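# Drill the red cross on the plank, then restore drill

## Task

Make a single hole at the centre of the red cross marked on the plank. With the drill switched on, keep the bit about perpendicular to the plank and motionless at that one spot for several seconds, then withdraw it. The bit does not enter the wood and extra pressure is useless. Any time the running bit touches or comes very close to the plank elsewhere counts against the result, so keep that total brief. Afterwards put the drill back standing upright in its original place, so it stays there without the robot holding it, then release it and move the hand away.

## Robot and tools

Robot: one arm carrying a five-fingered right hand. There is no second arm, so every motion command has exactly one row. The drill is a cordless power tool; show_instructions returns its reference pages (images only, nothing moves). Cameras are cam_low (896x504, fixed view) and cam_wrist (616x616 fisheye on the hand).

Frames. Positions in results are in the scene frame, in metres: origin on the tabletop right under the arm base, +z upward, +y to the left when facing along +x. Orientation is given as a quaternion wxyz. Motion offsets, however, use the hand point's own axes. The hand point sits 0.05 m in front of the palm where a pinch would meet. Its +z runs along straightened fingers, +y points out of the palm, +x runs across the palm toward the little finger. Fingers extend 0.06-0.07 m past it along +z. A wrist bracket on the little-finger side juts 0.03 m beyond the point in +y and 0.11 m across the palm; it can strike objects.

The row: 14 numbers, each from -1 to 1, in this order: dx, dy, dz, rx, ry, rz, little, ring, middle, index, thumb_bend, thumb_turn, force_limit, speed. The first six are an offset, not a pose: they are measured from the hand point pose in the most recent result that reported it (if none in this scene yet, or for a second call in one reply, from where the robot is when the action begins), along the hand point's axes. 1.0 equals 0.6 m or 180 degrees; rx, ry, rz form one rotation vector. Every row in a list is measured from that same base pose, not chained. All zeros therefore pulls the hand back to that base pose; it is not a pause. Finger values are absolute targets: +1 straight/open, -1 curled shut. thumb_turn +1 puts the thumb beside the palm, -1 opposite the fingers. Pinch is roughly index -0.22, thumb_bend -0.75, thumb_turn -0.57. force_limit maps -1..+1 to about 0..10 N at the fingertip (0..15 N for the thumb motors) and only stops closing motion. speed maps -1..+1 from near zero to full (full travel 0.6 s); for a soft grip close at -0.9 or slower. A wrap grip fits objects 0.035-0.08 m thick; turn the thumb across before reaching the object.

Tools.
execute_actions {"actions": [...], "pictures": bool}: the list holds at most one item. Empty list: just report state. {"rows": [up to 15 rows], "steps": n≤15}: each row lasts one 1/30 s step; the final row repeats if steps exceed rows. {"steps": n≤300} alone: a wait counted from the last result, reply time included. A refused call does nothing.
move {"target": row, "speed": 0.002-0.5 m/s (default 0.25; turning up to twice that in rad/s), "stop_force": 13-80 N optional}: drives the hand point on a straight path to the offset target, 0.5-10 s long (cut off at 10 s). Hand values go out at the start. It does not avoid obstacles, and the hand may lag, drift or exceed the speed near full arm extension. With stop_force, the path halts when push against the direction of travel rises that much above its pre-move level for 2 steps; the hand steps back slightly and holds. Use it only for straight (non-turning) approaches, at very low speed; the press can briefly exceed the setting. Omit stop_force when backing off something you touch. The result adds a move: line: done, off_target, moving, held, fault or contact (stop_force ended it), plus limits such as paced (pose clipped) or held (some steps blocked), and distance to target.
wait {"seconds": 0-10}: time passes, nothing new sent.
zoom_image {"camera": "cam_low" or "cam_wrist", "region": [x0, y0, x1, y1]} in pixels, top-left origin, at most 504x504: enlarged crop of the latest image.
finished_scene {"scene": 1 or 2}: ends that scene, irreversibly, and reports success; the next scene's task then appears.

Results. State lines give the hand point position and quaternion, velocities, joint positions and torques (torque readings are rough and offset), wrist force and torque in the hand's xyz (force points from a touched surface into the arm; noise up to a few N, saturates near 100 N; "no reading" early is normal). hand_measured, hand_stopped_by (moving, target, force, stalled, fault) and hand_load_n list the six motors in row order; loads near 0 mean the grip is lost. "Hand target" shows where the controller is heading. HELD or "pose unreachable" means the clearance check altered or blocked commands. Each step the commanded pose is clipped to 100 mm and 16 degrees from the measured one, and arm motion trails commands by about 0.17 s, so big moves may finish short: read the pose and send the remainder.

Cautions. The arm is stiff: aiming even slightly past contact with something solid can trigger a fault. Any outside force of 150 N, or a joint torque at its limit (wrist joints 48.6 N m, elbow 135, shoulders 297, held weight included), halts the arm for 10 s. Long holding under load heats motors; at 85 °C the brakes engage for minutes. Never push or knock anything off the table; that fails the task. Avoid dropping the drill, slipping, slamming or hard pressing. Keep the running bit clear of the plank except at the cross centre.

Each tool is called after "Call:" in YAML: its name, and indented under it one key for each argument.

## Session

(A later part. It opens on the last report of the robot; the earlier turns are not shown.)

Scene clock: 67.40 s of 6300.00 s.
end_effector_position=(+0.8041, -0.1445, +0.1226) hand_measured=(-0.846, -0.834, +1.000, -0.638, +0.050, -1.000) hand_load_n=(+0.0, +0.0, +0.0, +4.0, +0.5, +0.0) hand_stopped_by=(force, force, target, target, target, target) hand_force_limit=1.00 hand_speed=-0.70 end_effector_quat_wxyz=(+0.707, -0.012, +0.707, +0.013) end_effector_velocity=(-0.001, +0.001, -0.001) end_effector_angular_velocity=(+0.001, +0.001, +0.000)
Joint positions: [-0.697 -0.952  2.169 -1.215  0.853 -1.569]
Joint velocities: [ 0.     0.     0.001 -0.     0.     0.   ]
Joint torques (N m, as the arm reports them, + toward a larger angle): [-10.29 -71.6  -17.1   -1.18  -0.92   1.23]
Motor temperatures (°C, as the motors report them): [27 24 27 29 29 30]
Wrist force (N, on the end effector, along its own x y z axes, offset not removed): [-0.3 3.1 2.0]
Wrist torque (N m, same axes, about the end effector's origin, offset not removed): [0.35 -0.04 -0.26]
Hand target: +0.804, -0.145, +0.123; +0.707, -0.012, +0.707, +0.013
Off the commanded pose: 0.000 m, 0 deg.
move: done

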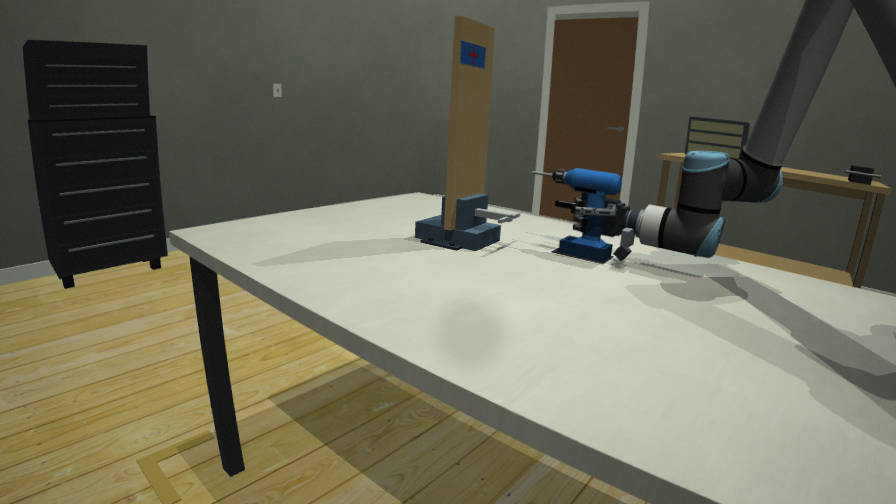

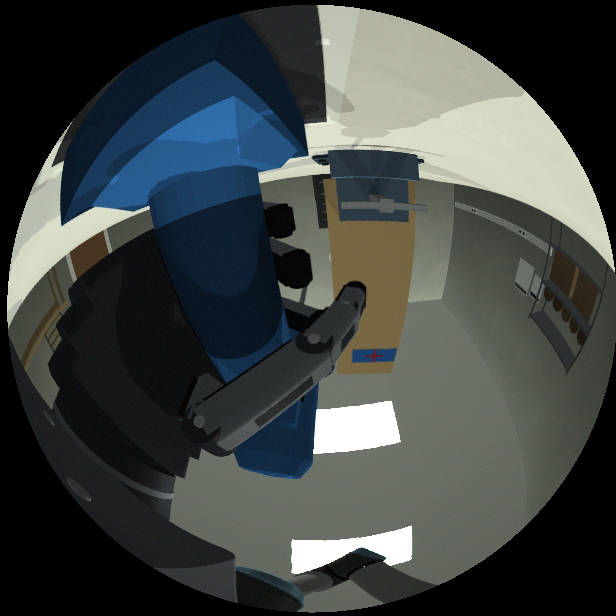

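Now retighten little/ring, then thumb.

Call:
move:
  target: [0,0,0,0,0,0,-0.98,-0.98,1,-0.64,-1,-1,1.0,-0.85]

Call:
move:
  target: [0,0,0,0,0,0,-0.98,-0.98,1,-1,-1,-1,1.0,-0.6]

Call:
zoom_image:
  camera: "cam_low"
  region: [500, 140, 680, 280]

Scene clock: 71.33 s of 6300.00 s.
end_effector_position=(+0.8041, -0.1445, +0.1226) hand_measured=(-0.882, -0.870, +1.000, -0.638, -0.148, -1.000) hand_load_n=(+11.0, +10.5, +0.0, +4.0, +14.5, +3.5) hand_stopped_by=(force, force, target, target, force, target) hand_force_limit=1.00 hand_speed=-0.85 end_effector_quat_wxyz=(+0.707, -0.012, +0.707, +0.013) end_effector_velocity=(+0.000, -0.002, +0.000) end_effector_angular_velocity=(-0.001, -0.001, -0.002)
Joint positions: [-0.697 -0.952  2.169 -1.215  0.853 -1.569]
Joint velocities: [-0.002 -0.    -0.001 -0.    -0.    -0.   ]
Joint torques (N m, as the arm reports them, + toward a larger angle): [-12.07 -71.81 -17.69  -1.18  -0.77   1.35]
Motor temperatures (°C, as the motors report them): [27 24 27 29 29 30]
Wrist force (N, on the end effector, along its own x y z axes, offset not removed): [-0.7 2.6 1.9]
Wrist torque (N m, same axes, about the end effector's origin, offset not removed): [0.35 -0.87 -0.29]
Hand target: +0.804, -0.145, +0.123; +0.707, -0.012, +0.707, +0.013
Off the commanded pose: 0.000 m, 0 deg.
move: done

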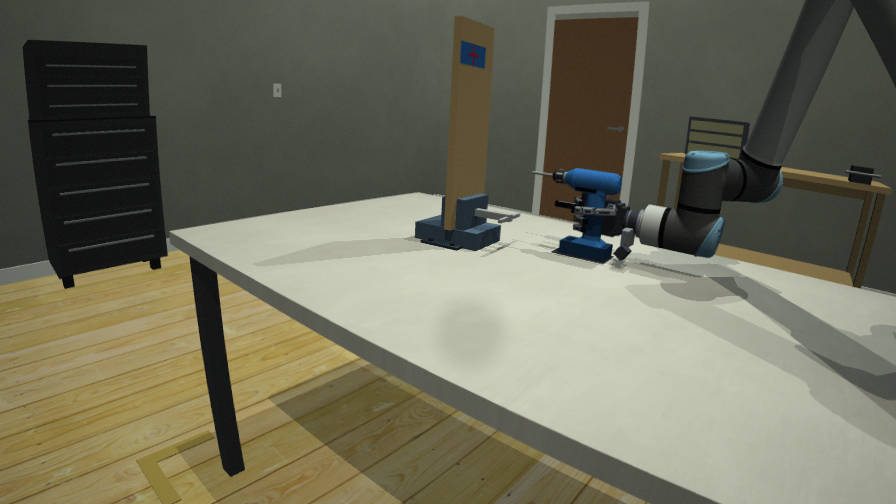

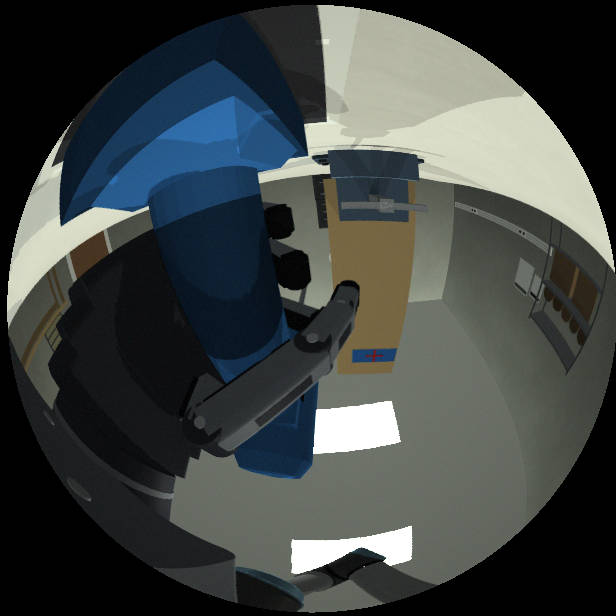

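Scene clock: 71.90 s of 6300.00 s.
end_effector_position=(+0.8041, -0.1445, +0.1226) hand_measured=(-0.882, -0.870, +1.000, -0.832, -0.148, -1.000) hand_load_n=(+11.0, +11.0, +0.0, +10.5, +14.0, +4.0) hand_stopped_by=(force, force, target, force, force, target) hand_force_limit=1.00 hand_speed=-0.60 end_effector_quat_wxyz=(+0.707, -0.012, +0.707, +0.013) end_effector_velocity=(+0.000, +0.000, -0.001) end_effector_angular_velocity=(+0.001, +0.001, +0.000)
Joint positions: [-0.697 -0.952  2.169 -1.215  0.853 -1.569]
Joint velocities: [ 0.     0.001 -0.     0.     0.     0.   ]
Joint torques (N m, as the arm reports them, + toward a larger angle): [-12.61 -72.22 -17.06  -1.29  -0.95   1.09]
Motor temperatures (°C, as the motors report them): [27 24 27 29 29 30]
Wrist force (N, on the end effector, along its own x y z axes, offset not removed): [-8.2 6.6 3.6]
Wrist torque (N m, same axes, about the end effector's origin, offset not removed): [0.13 -0.46 -0.17]
Hand target: +0.804, -0.145, +0.123; +0.707, -0.012, +0.707, +0.013
Off the commanded pose: 0.000 m, 0 deg.
move: done

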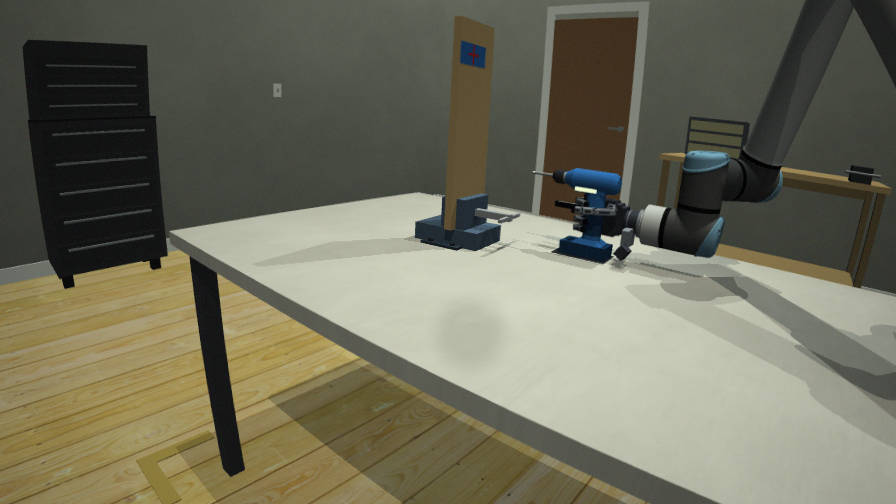

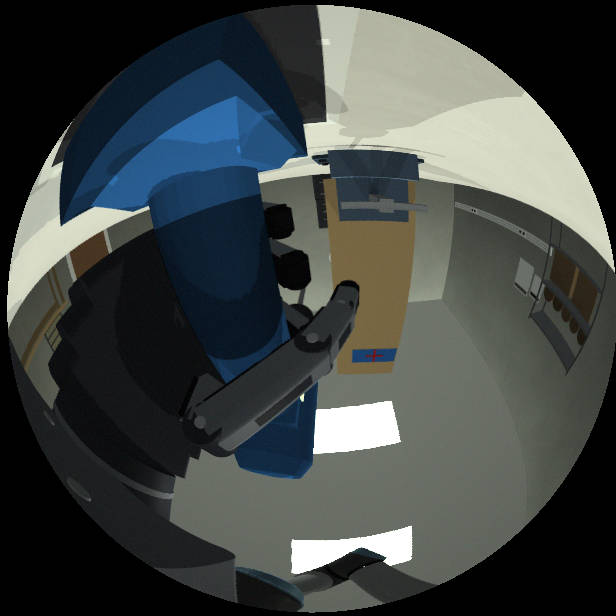

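Region (500, 140, 680, 280) of cam_low's 896x504 image, scaled by 2.800, with more detail than that image has.

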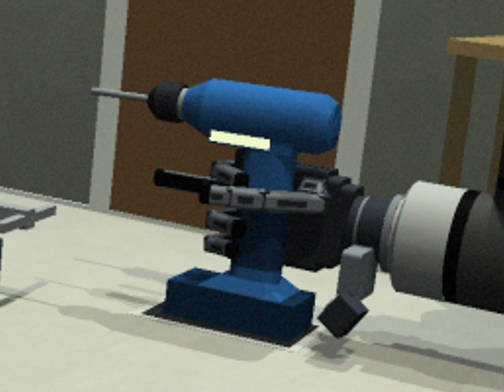

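Call:
move:
  target: [-0.41,0.17,0,0,0,0,-0.98,-0.98,1,-0.64,-1,-1,1.0,-0.6]
  speed: 0.12

Call:
zoom_image:
  camera: "cam_low"
  region: [430, 0, 670, 180]

Scene clock: 77.60 s of 6300.00 s.
end_effector_position=(+0.8003, -0.0427, +0.3681) hand_measured=(-0.882, -0.870, +1.000, -0.640, -0.148, -1.000) hand_load_n=(+7.5, +8.5, +0.0, +3.5, +14.0, +5.0) hand_stopped_by=(force, force, target, target, force, target) hand_force_limit=1.00 hand_speed=-0.60 end_effector_quat_wxyz=(+0.707, -0.012, +0.707, +0.013) end_effector_velocity=(-0.000, +0.001, +0.002) end_effector_angular_velocity=(+0.000, +0.001, -0.000)
Joint positions: [-0.545 -1.398  2.16  -0.761  1.004 -1.569]
Joint velocities: [ 0.002 -0.004 -0.001  0.007  0.002 -0.001]
Joint torques (N m, as the arm reports them, + toward a larger angle): [ 11.32 -78.08 -45.54  -0.57   4.57  -1.6 ]
Motor temperatures (°C, as the motors report them): [27 24 27 29 29 30]
Wrist force (N, on the end effector, along its own x y z axes, offset not removed): [16.9 1.2 -6.6]
Wrist torque (N m, same axes, about the end effector's origin, offset not removed): [0.75 -1.06 0.80]
Hand target: +0.800, -0.043, +0.368; +0.707, -0.012, +0.707, +0.013
Off the commanded pose: 0.001 m, 0 deg.
move: done

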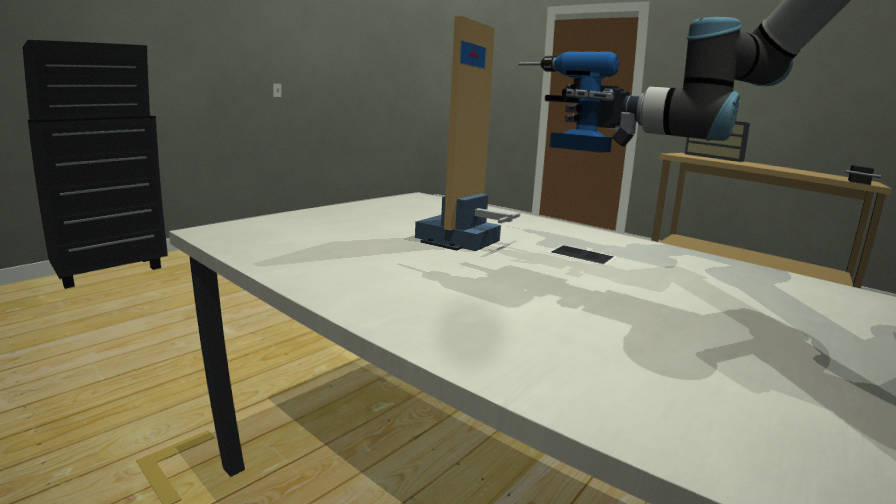

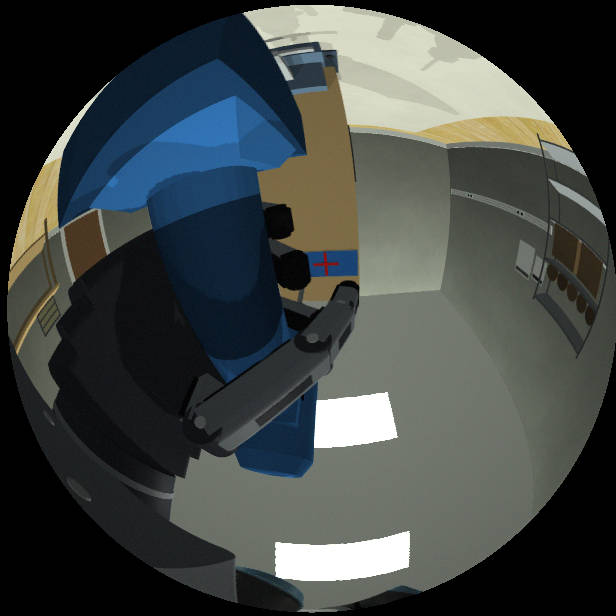

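Region (430, 0, 670, 180) of cam_low's 896x504 image, scaled by 2.100, with more detail than that image has; it fills the top 378 rows of this view, and the rest is white.

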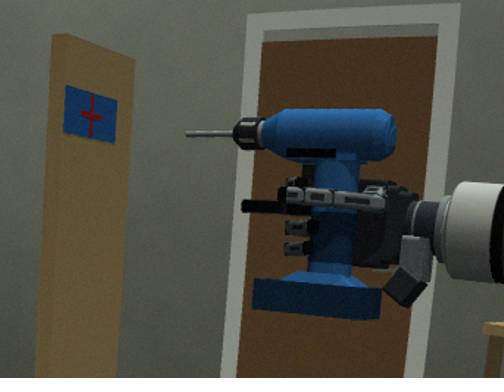

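Call:
zoom_image:
  camera: "cam_wrist"
  region: [230, 180, 390, 340]

Region (230, 180, 390, 340) of cam_wrist's 616x616 image, scaled by 3.150, with more detail than that image has.

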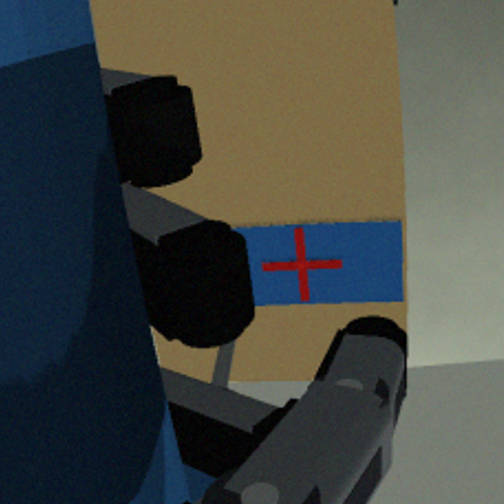

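Call:
move:
  target: [-0.025,0.05,0.07,0,0,0,-0.98,-0.98,1,-0.64,-1,-1,1.0,-0.6]
  speed: 0.06

Call:
zoom_image:
  camera: "cam_low"
  region: [440, 10, 600, 130]

Call:
zoom_image:
  camera: "cam_wrist"
  region: [240, 210, 380, 350]

Scene clock: 118.57 s of 6300.00 s.
end_effector_position=(+0.8409, -0.0114, +0.3830) hand_measured=(-0.882, -0.870, +1.000, -0.640, -0.148, -1.000) hand_load_n=(+7.5, +8.5, +0.0, +3.5, +14.0, +5.0) hand_stopped_by=(force, force, target, target, force, target) hand_force_limit=1.00 hand_speed=-0.60 end_effector_quat_wxyz=(+0.707, -0.012, +0.707, +0.013) end_effector_velocity=(+0.002, +0.002, -0.001) end_effector_angular_velocity=(+0.001, +0.001, -0.000)
Joint positions: [-0.458 -1.365  2.083 -0.716  1.091 -1.569]
Joint velocities: [ 0.004  0.003 -0.004  0.002  0.005  0.   ]
Joint torques (N m, as the arm reports them, + toward a larger angle): [  8.63 -45.73 -47.63  -1.81   4.25  -0.63]
Motor temperatures (°C, as the motors report them): [27 24 27 29 29 30]
Wrist force (N, on the end effector, along its own x y z axes, offset not removed): [10.5 -3.1 -2.0]
Wrist torque (N m, same axes, about the end effector's origin, offset not removed): [-0.36 -0.16 0.24]
Hand target: +0.841, -0.011, +0.383; +0.707, -0.012, +0.707, +0.013
Off the commanded pose: 0.000 m, 0 deg.
move: done

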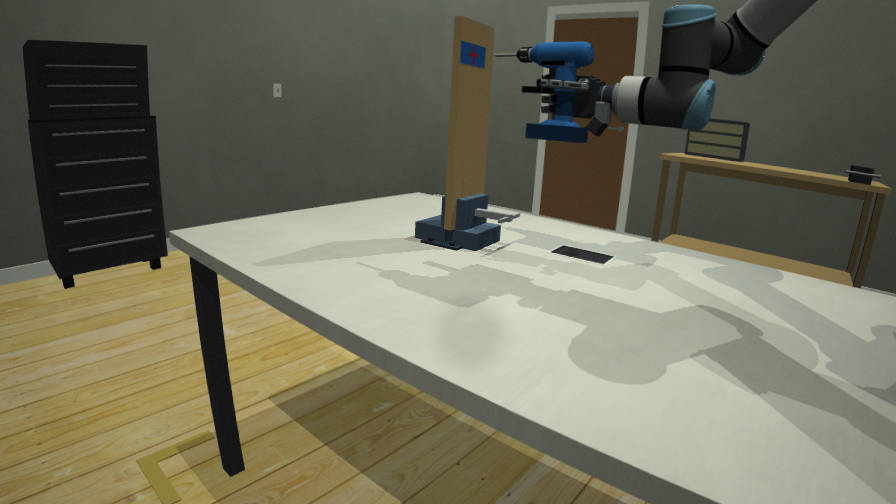

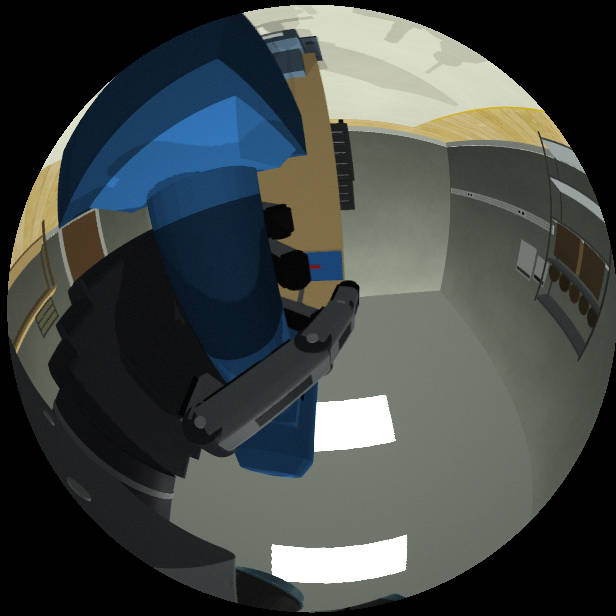

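Region (440, 10, 600, 130) of cam_low's 896x504 image, scaled by 3.150, with more detail than that image has; it fills the top 378 rows of this view, and the rest is white.

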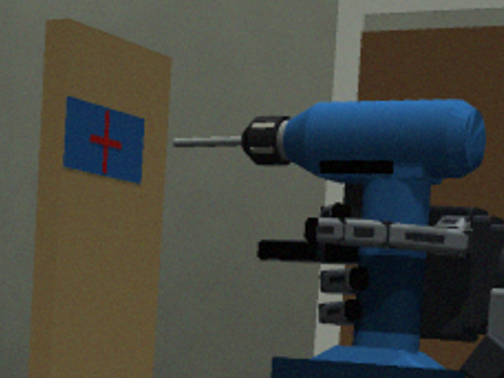

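Region (240, 210, 380, 350) of cam_wrist's 616x616 image, scaled by 3.600, with more detail than that image has.

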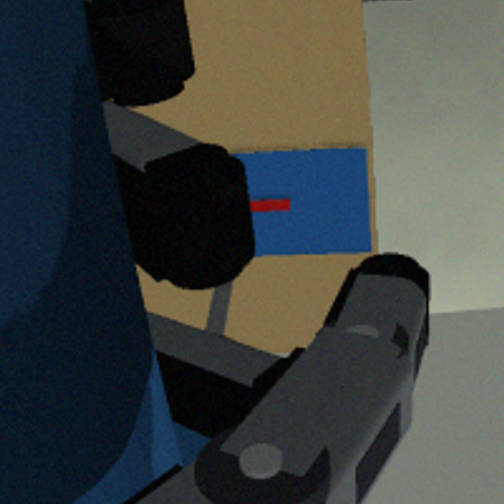

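Call:
move:
  target: [0,0,0.058,0,0,0,-0.98,-0.98,1,-0.64,-1,-1,1.0,-0.6]
  speed: 0.04

Call:
zoom_image:
  camera: "cam_low"
  region: [445, 20, 545, 95]

Call:
zoom_image:
  camera: "cam_wrist"
  region: [260, 230, 360, 330]

Scene clock: 123.33 s of 6300.00 s.
end_effector_position=(+0.8754, -0.0102, +0.3830) hand_measured=(-0.882, -0.870, +1.000, -0.640, -0.148, -1.000) hand_load_n=(+7.5, +8.5, +0.0, +3.5, +14.0, +5.0) hand_stopped_by=(force, force, target, target, force, target) hand_force_limit=1.00 hand_speed=-0.60 end_effector_quat_wxyz=(+0.707, -0.012, +0.707, +0.013) end_effector_velocity=(+0.003, +0.001, +0.000) end_effector_angular_velocity=(+0.000, +0.000, +0.001)
Joint positions: [-0.431 -1.316  2.018 -0.701  1.118 -1.569]
Joint velocities: [ 0.003  0.003 -0.005  0.002  0.002  0.   ]
Joint torques (N m, as the arm reports them, + toward a larger angle): [  8.14 -53.99 -48.72  -1.24   3.84   1.62]
Motor temperatures (°C, as the motors report them): [27 24 27 29 29 30]
Wrist force (N, on the end effector, along its own x y z axes, offset not removed): [13.7 -2.6 -2.4]
Wrist torque (N m, same axes, about the end effector's origin, offset not removed): [-0.13 -0.74 0.31]
Hand target: +0.876, -0.010, +0.383; +0.707, -0.012, +0.707, +0.013
Off the commanded pose: 0.000 m, 0 deg.
move: done

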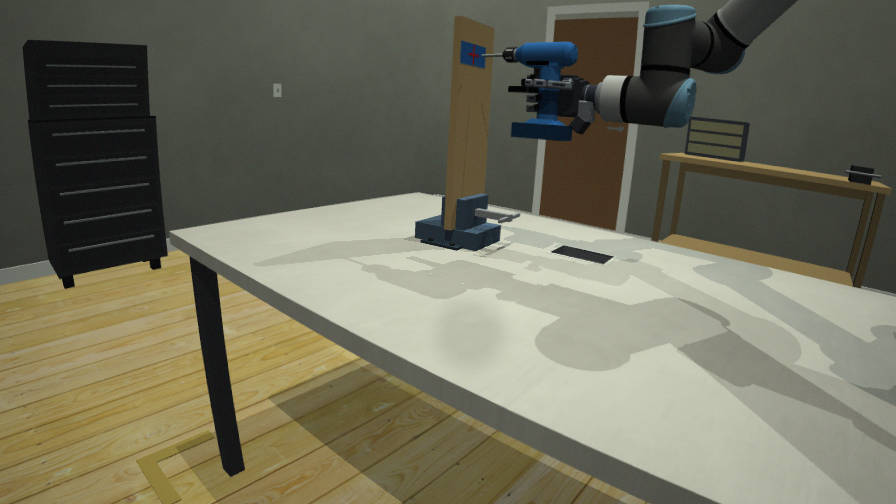

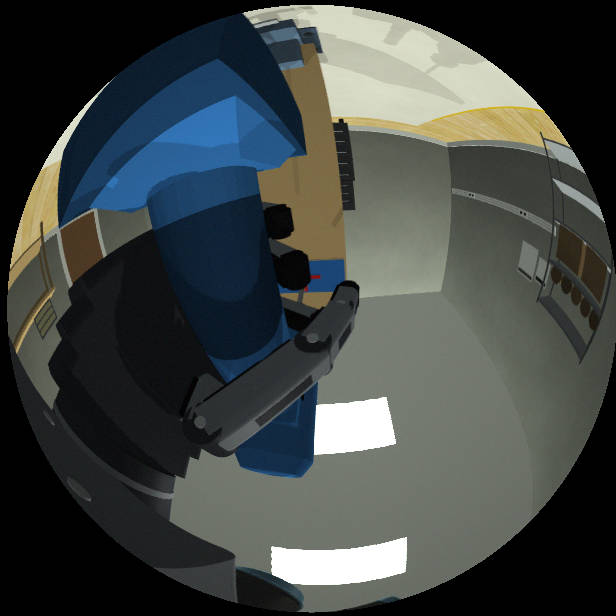

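Region (445, 20, 545, 95) of cam_low's 896x504 image, scaled by 5.040, with more detail than that image has; it fills the top 378 rows of this view, and the rest is white.

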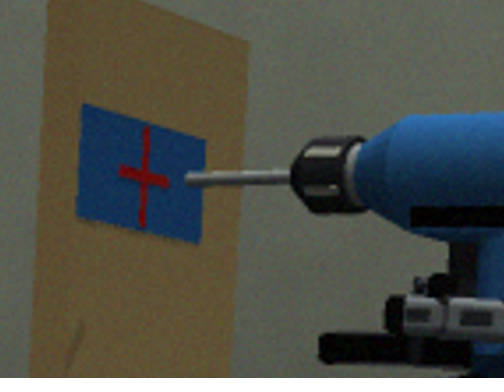

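Region (260, 230, 360, 330) of cam_wrist's 616x616 image, scaled by 5.040, with more detail than that image has.

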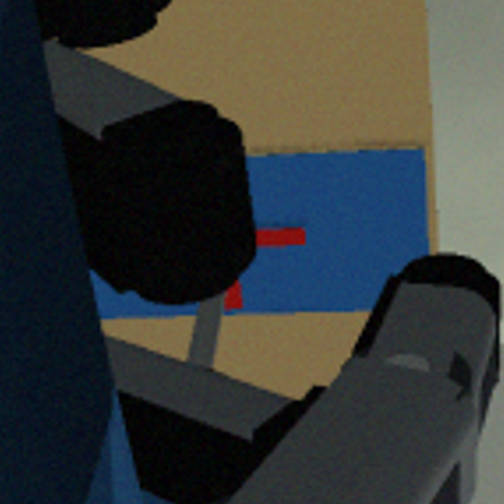

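Call:
move:
  target: [-0.003,0.0017,0.026,0,0,0,-0.98,-0.98,1,-0.64,-1,-1,1.0,-0.6]
  speed: 0.02

Call:
zoom_image:
  camera: "cam_low"
  region: [450, 30, 510, 75]

Call:
zoom_image:
  camera: "cam_wrist"
  region: [270, 245, 340, 315]

Scene clock: 131.10 s of 6300.00 s.
end_effector_position=(+0.8906, -0.0086, +0.3848) hand_measured=(-0.882, -0.870, +1.000, -0.640, -0.148, -1.000) hand_load_n=(+7.5, +8.5, +0.0, +3.5, +14.0, +5.0) hand_stopped_by=(force, force, target, target, force, target) hand_force_limit=1.00 hand_speed=-0.60 end_effector_quat_wxyz=(+0.707, -0.012, +0.707, +0.013) end_effector_velocity=(+0.003, +0.000, -0.000) end_effector_angular_velocity=(+0.000, +0.001, -0.000)
Joint positions: [-0.418 -1.296  1.987 -0.689  1.131 -1.569]
Joint velocities: [ 0.002  0.005 -0.006  0.002  0.002  0.   ]
Joint torques (N m, as the arm reports them, + toward a larger angle): [ 13.   -58.13 -49.65  -1.93   4.39   0.61]
Motor temperatures (°C, as the motors report them): [27 24 27 29 29 30]
Wrist force (N, on the end effector, along its own x y z axes, offset not removed): [10.8 2.3 -0.8]
Wrist torque (N m, same axes, about the end effector's origin, offset not removed): [0.55 -0.25 0.37]
Hand target: +0.891, -0.009, +0.385; +0.707, -0.012, +0.707, +0.013
Off the commanded pose: 0.000 m, 0 deg.
move: done

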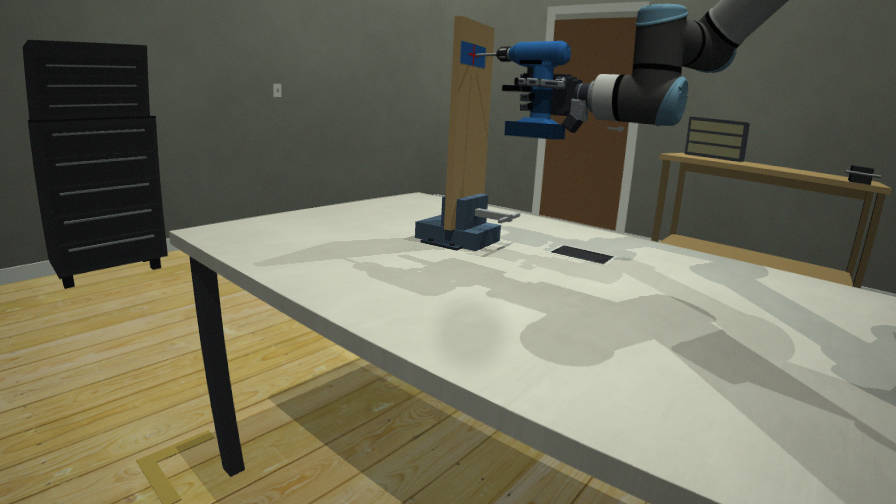

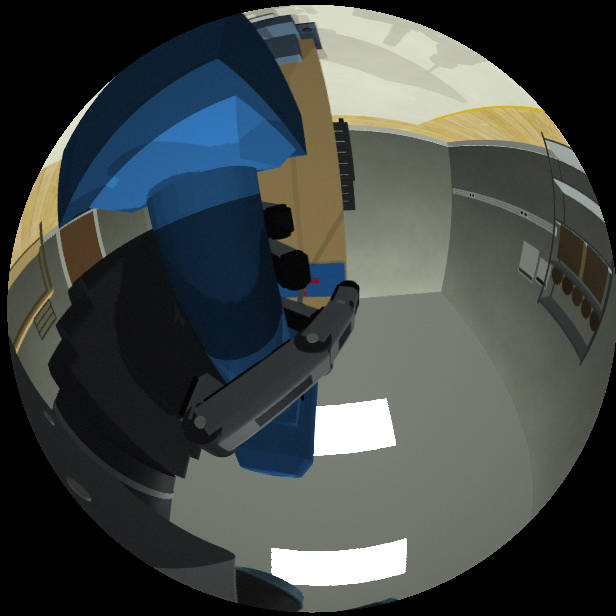

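Region (450, 30, 510, 75) of cam_low's 896x504 image, scaled by 8.400, with more detail than that image has; it fills the top 378 rows of this view, and the rest is white.

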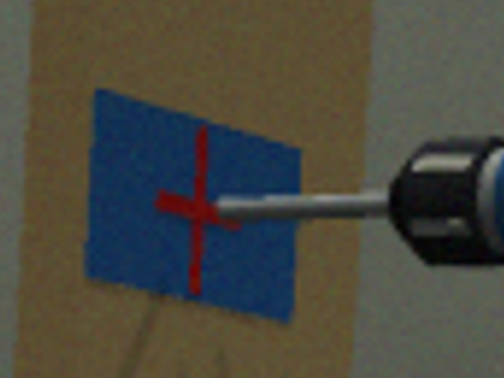

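Region (270, 245, 340, 315) of cam_wrist's 616x616 image, scaled by 7.200, with more detail than that image has.

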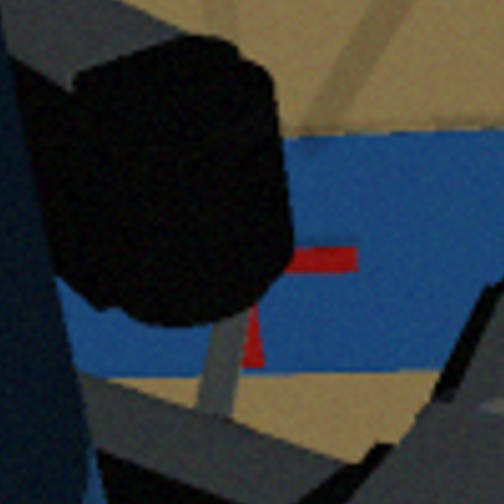

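Call:
move:
  target: [0,0,0.02,0,0,0,-0.98,-0.98,1,-0.64,-1,-1,1.0,-0.6]
  speed: 0.003
  stop_force: 13

Call:
zoom_image:
  camera: "cam_low"
  region: [450, 30, 510, 75]

Call:
zoom_image:
  camera: "cam_wrist"
  region: [270, 245, 340, 315]

Scene clock: 137.20 s of 6300.00 s.
end_effector_position=(+0.8994, -0.0083, +0.3847) hand_measured=(-0.882, -0.870, +1.000, -0.640, -0.148, -1.000) hand_load_n=(+8.0, +8.5, +0.0, +3.5, +14.0, +5.0) hand_stopped_by=(force, force, target, target, force, target) hand_force_limit=1.00 hand_speed=-0.60 end_effector_quat_wxyz=(+0.707, -0.012, +0.707, +0.013) end_effector_velocity=(-0.000, +0.000, -0.000) end_effector_angular_velocity=(+0.000, +0.000, +0.000)
Joint positions: [-0.412 -1.284  1.97  -0.685  1.137 -1.569]
Joint velocities: [ 0.    -0.     0.001 -0.    -0.     0.   ]
Joint torques (N m, as the arm reports them, + toward a larger angle): [ -2.66 -89.46 -43.1   -7.6    0.27   0.1 ]
Motor temperatures (°C, as the motors report them): [27 24 27 29 29 30]
Wrist force (N, on the end effector, along its own x y z axes, offset not removed): [19.0 -6.3 -25.6]
Wrist torque (N m, same axes, about the end effector's origin, offset not removed): [0.36 -1.66 0.52]
Hand target: +0.899, -0.008, +0.385; +0.707, -0.012, +0.707, +0.013
Off the commanded pose: 0.003 m, 0 deg.
move: contact

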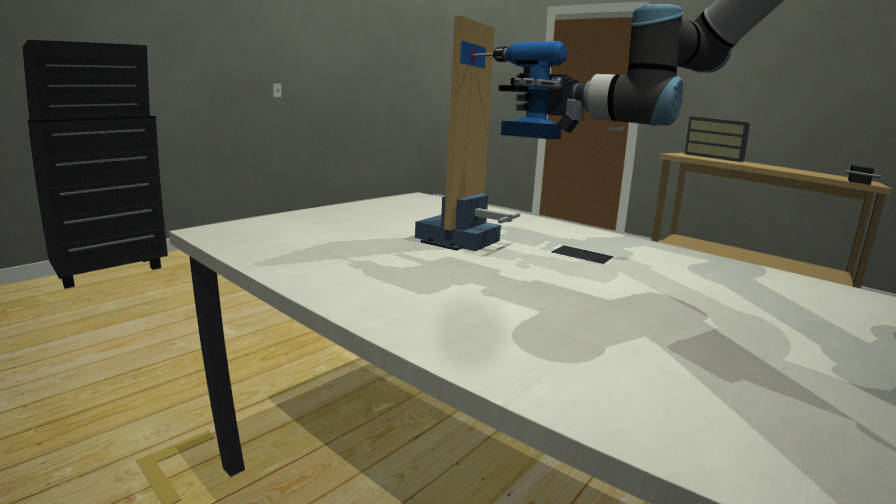

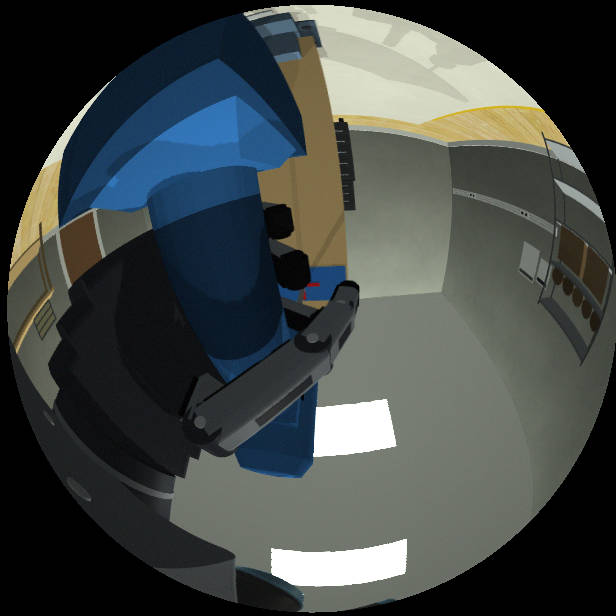

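Region (450, 30, 510, 75) of cam_low's 896x504 image, scaled by 8.400, with more detail than that image has; it fills the top 378 rows of this view, and the rest is white.

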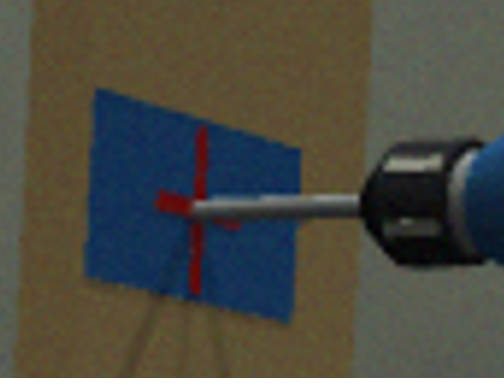

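Region (270, 245, 340, 315) of cam_wrist's 616x616 image, scaled by 7.200, with more detail than that image has.

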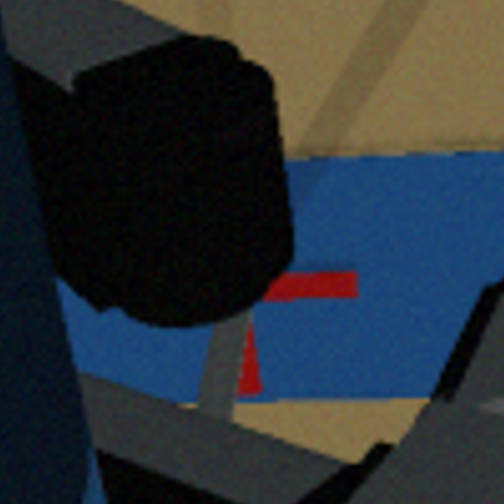

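Tip is on the centre. Ease off slightly and pull the trigger.

Call:
move:
  target: [0,0,-0.0006,0,0,0,-0.98,-0.98,1,-1,-1,-1,1.0,-0.6]
  speed: 0.003

Call:
wait:
  seconds: 3

Call:
zoom_image:
  camera: "cam_low"
  region: [450, 30, 550, 105]

Scene clock: 140.17 s of 6300.00 s.
end_effector_position=(+0.8991, -0.0083, +0.3847) hand_measured=(-0.882, -0.870, +1.000, -0.834, -0.148, -1.000) hand_load_n=(+8.5, +9.0, +0.0, +10.5, +14.0, +5.5) hand_stopped_by=(force, force, target, force, force, target) hand_force_limit=1.00 hand_speed=-0.60 end_effector_quat_wxyz=(+0.707, -0.012, +0.707, +0.013) end_effector_velocity=(-0.000, +0.000, -0.001) end_effector_angular_velocity=(+0.001, +0.002, +0.000)
Joint positions: [-0.412 -1.284  1.971 -0.685  1.137 -1.569]
Joint velocities: [0.    0.001 0.    0.    0.    0.   ]
Joint torques (N m, as the arm reports them, + toward a larger angle): [-12.07 -89.83 -33.49  -2.13  -3.42  -0.01]
Motor temperatures (°C, as the motors report them): [27 24 27 29 29 30]
Wrist force (N, on the end effector, along its own x y z axes, offset not removed): [16.7 -2.6 -2.0]
Wrist torque (N m, same axes, about the end effector's origin, offset not removed): [-0.29 -1.59 0.54]
Hand target: +0.899, -0.008, +0.385; +0.707, -0.012, +0.707, +0.013
Off the commanded pose: 0.000 m, 0 deg.
move: done

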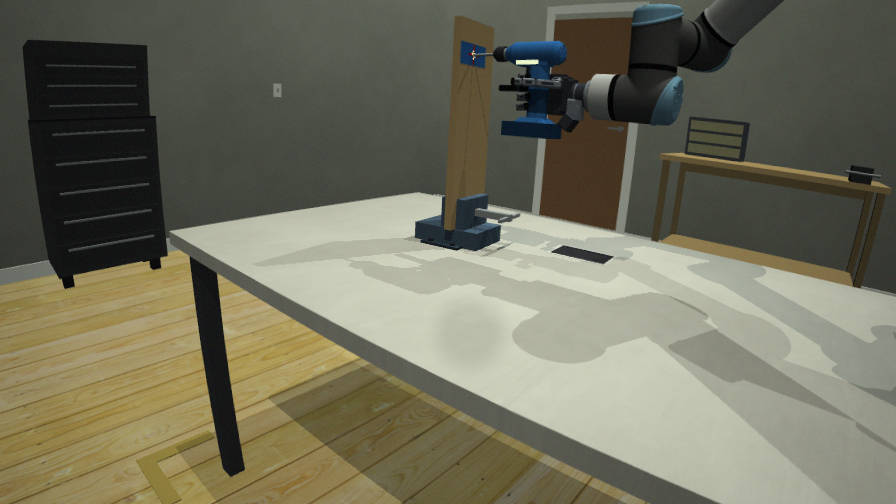

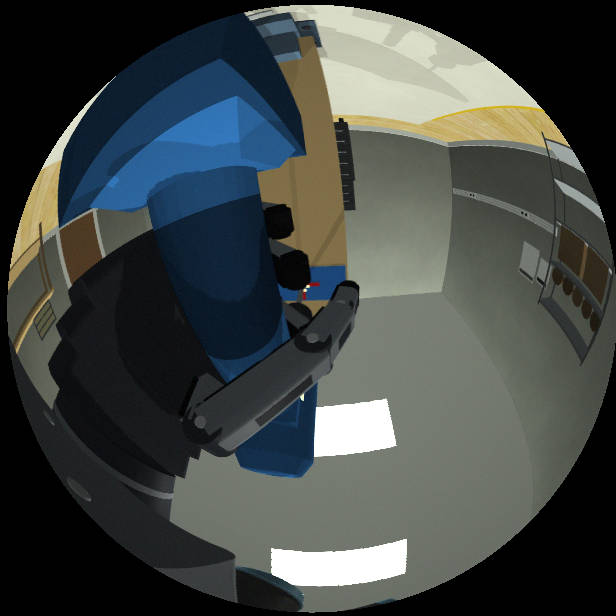

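Scene clock: 143.17 s of 6300.00 s.
end_effector_position=(+0.8991, -0.0083, +0.3847) hand_measured=(-0.882, -0.870, +1.000, -0.834, -0.148, -1.000) hand_load_n=(+8.5, +9.0, +0.0, +10.5, +14.0, +5.5) hand_stopped_by=(force, force, target, force, force, target) hand_force_limit=1.00 hand_speed=-0.60 end_effector_quat_wxyz=(+0.707, -0.012, +0.707, +0.013) end_effector_velocity=(+0.000, -0.000, -0.001) end_effector_angular_velocity=(+0.000, +0.000, -0.000)
Joint positions: [-0.412 -1.284  1.971 -0.685  1.137 -1.569]
Joint velocities: [-0.     0.001 -0.001 -0.    -0.    -0.   ]
Joint torques (N m, as the arm reports them, + toward a larger angle): [-10.38 -88.24 -33.91  -2.01  -3.48  -0.23]
Motor temperatures (°C, as the motors report them): [27 24 27 29 29 30]
Wrist force (N, on the end effector, along its own x y z axes, offset not removed): [11.2 -2.9 -1.1]
Wrist torque (N m, same axes, about the end effector's origin, offset not removed): [-0.52 -0.79 0.11]
Hand target: +0.899, -0.008, +0.385; +0.707, -0.012, +0.707, +0.013
Off the commanded pose: 0.000 m, 0 deg.
Steps of this call (steps 1 to 90: nothing new was sent). Readings (end_effector_position | what the end effector reports):
1: (+0.8991, -0.0083, +0.3847) | hand_measured=(-0.882, -0.870, +1.000, -0.834, -0.148, -1.000) hand_load_n=(+8.5, +9.0, +0.0, +10.5, +14.0, +5.5) hand_stopped_by=(force, force, target, force, force, target) hand_force_limit=1.00 hand_speed=-0.60
2: (+0.8991, -0.0083, +0.3847) | hand_measured=(-0.882, -0.870, +1.000, -0.834, -0.148, -1.000) hand_load_n=(+8.5, +9.0, +0.0, +10.5, +14.0, +5.5) hand_stopped_by=(force, force, target, force, force, target) hand_force_limit=1.00 hand_speed=-0.60
4: (+0.8991, -0.0083, +0.3847) | hand_measured=(-0.882, -0.870, +1.000, -0.834, -0.148, -1.000) hand_load_n=(+8.5, +9.0, +0.0, +10.5, +14.0, +5.5) hand_stopped_by=(force, force, target, force, force, target) hand_force_limit=1.00 hand_speed=-0.60
8: (+0.8991, -0.0083, +0.3847) | hand_measured=(-0.882, -0.870, +1.000, -0.834, -0.148, -1.000) hand_load_n=(+8.5, +9.0, +0.0, +10.5, +14.0, +5.5) hand_stopped_by=(force, force, target, force, force, target) hand_force_limit=1.00 hand_speed=-0.60
90: the state above

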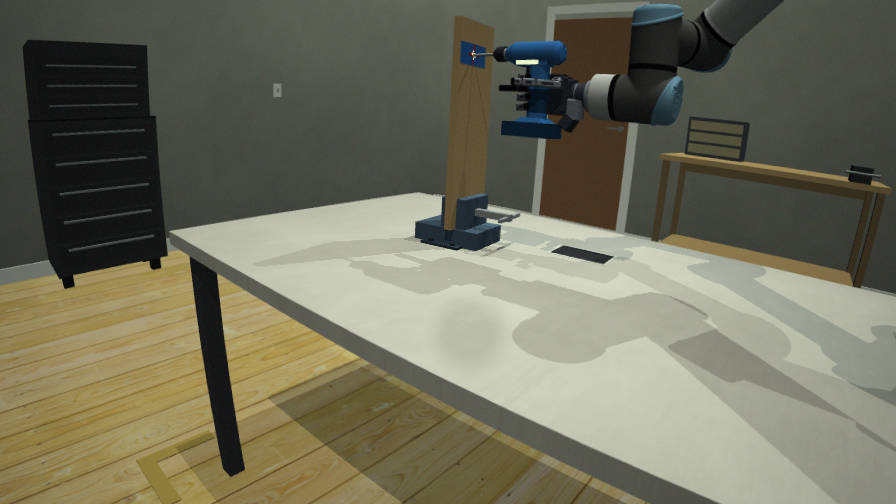

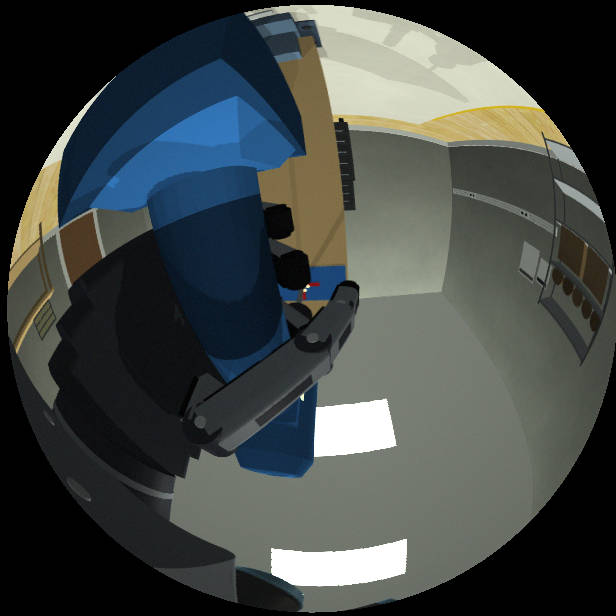

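Region (450, 30, 550, 105) of cam_low's 896x504 image, scaled by 5.040, with more detail than that image has; it fills the top 378 rows of this view, and the rest is white.

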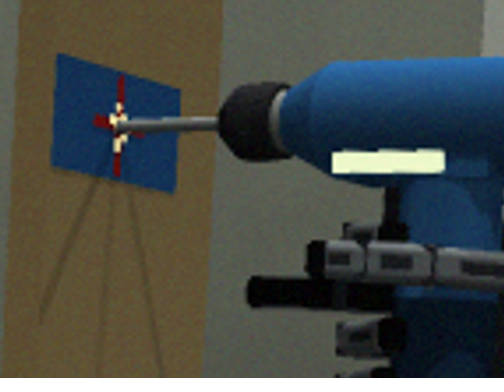

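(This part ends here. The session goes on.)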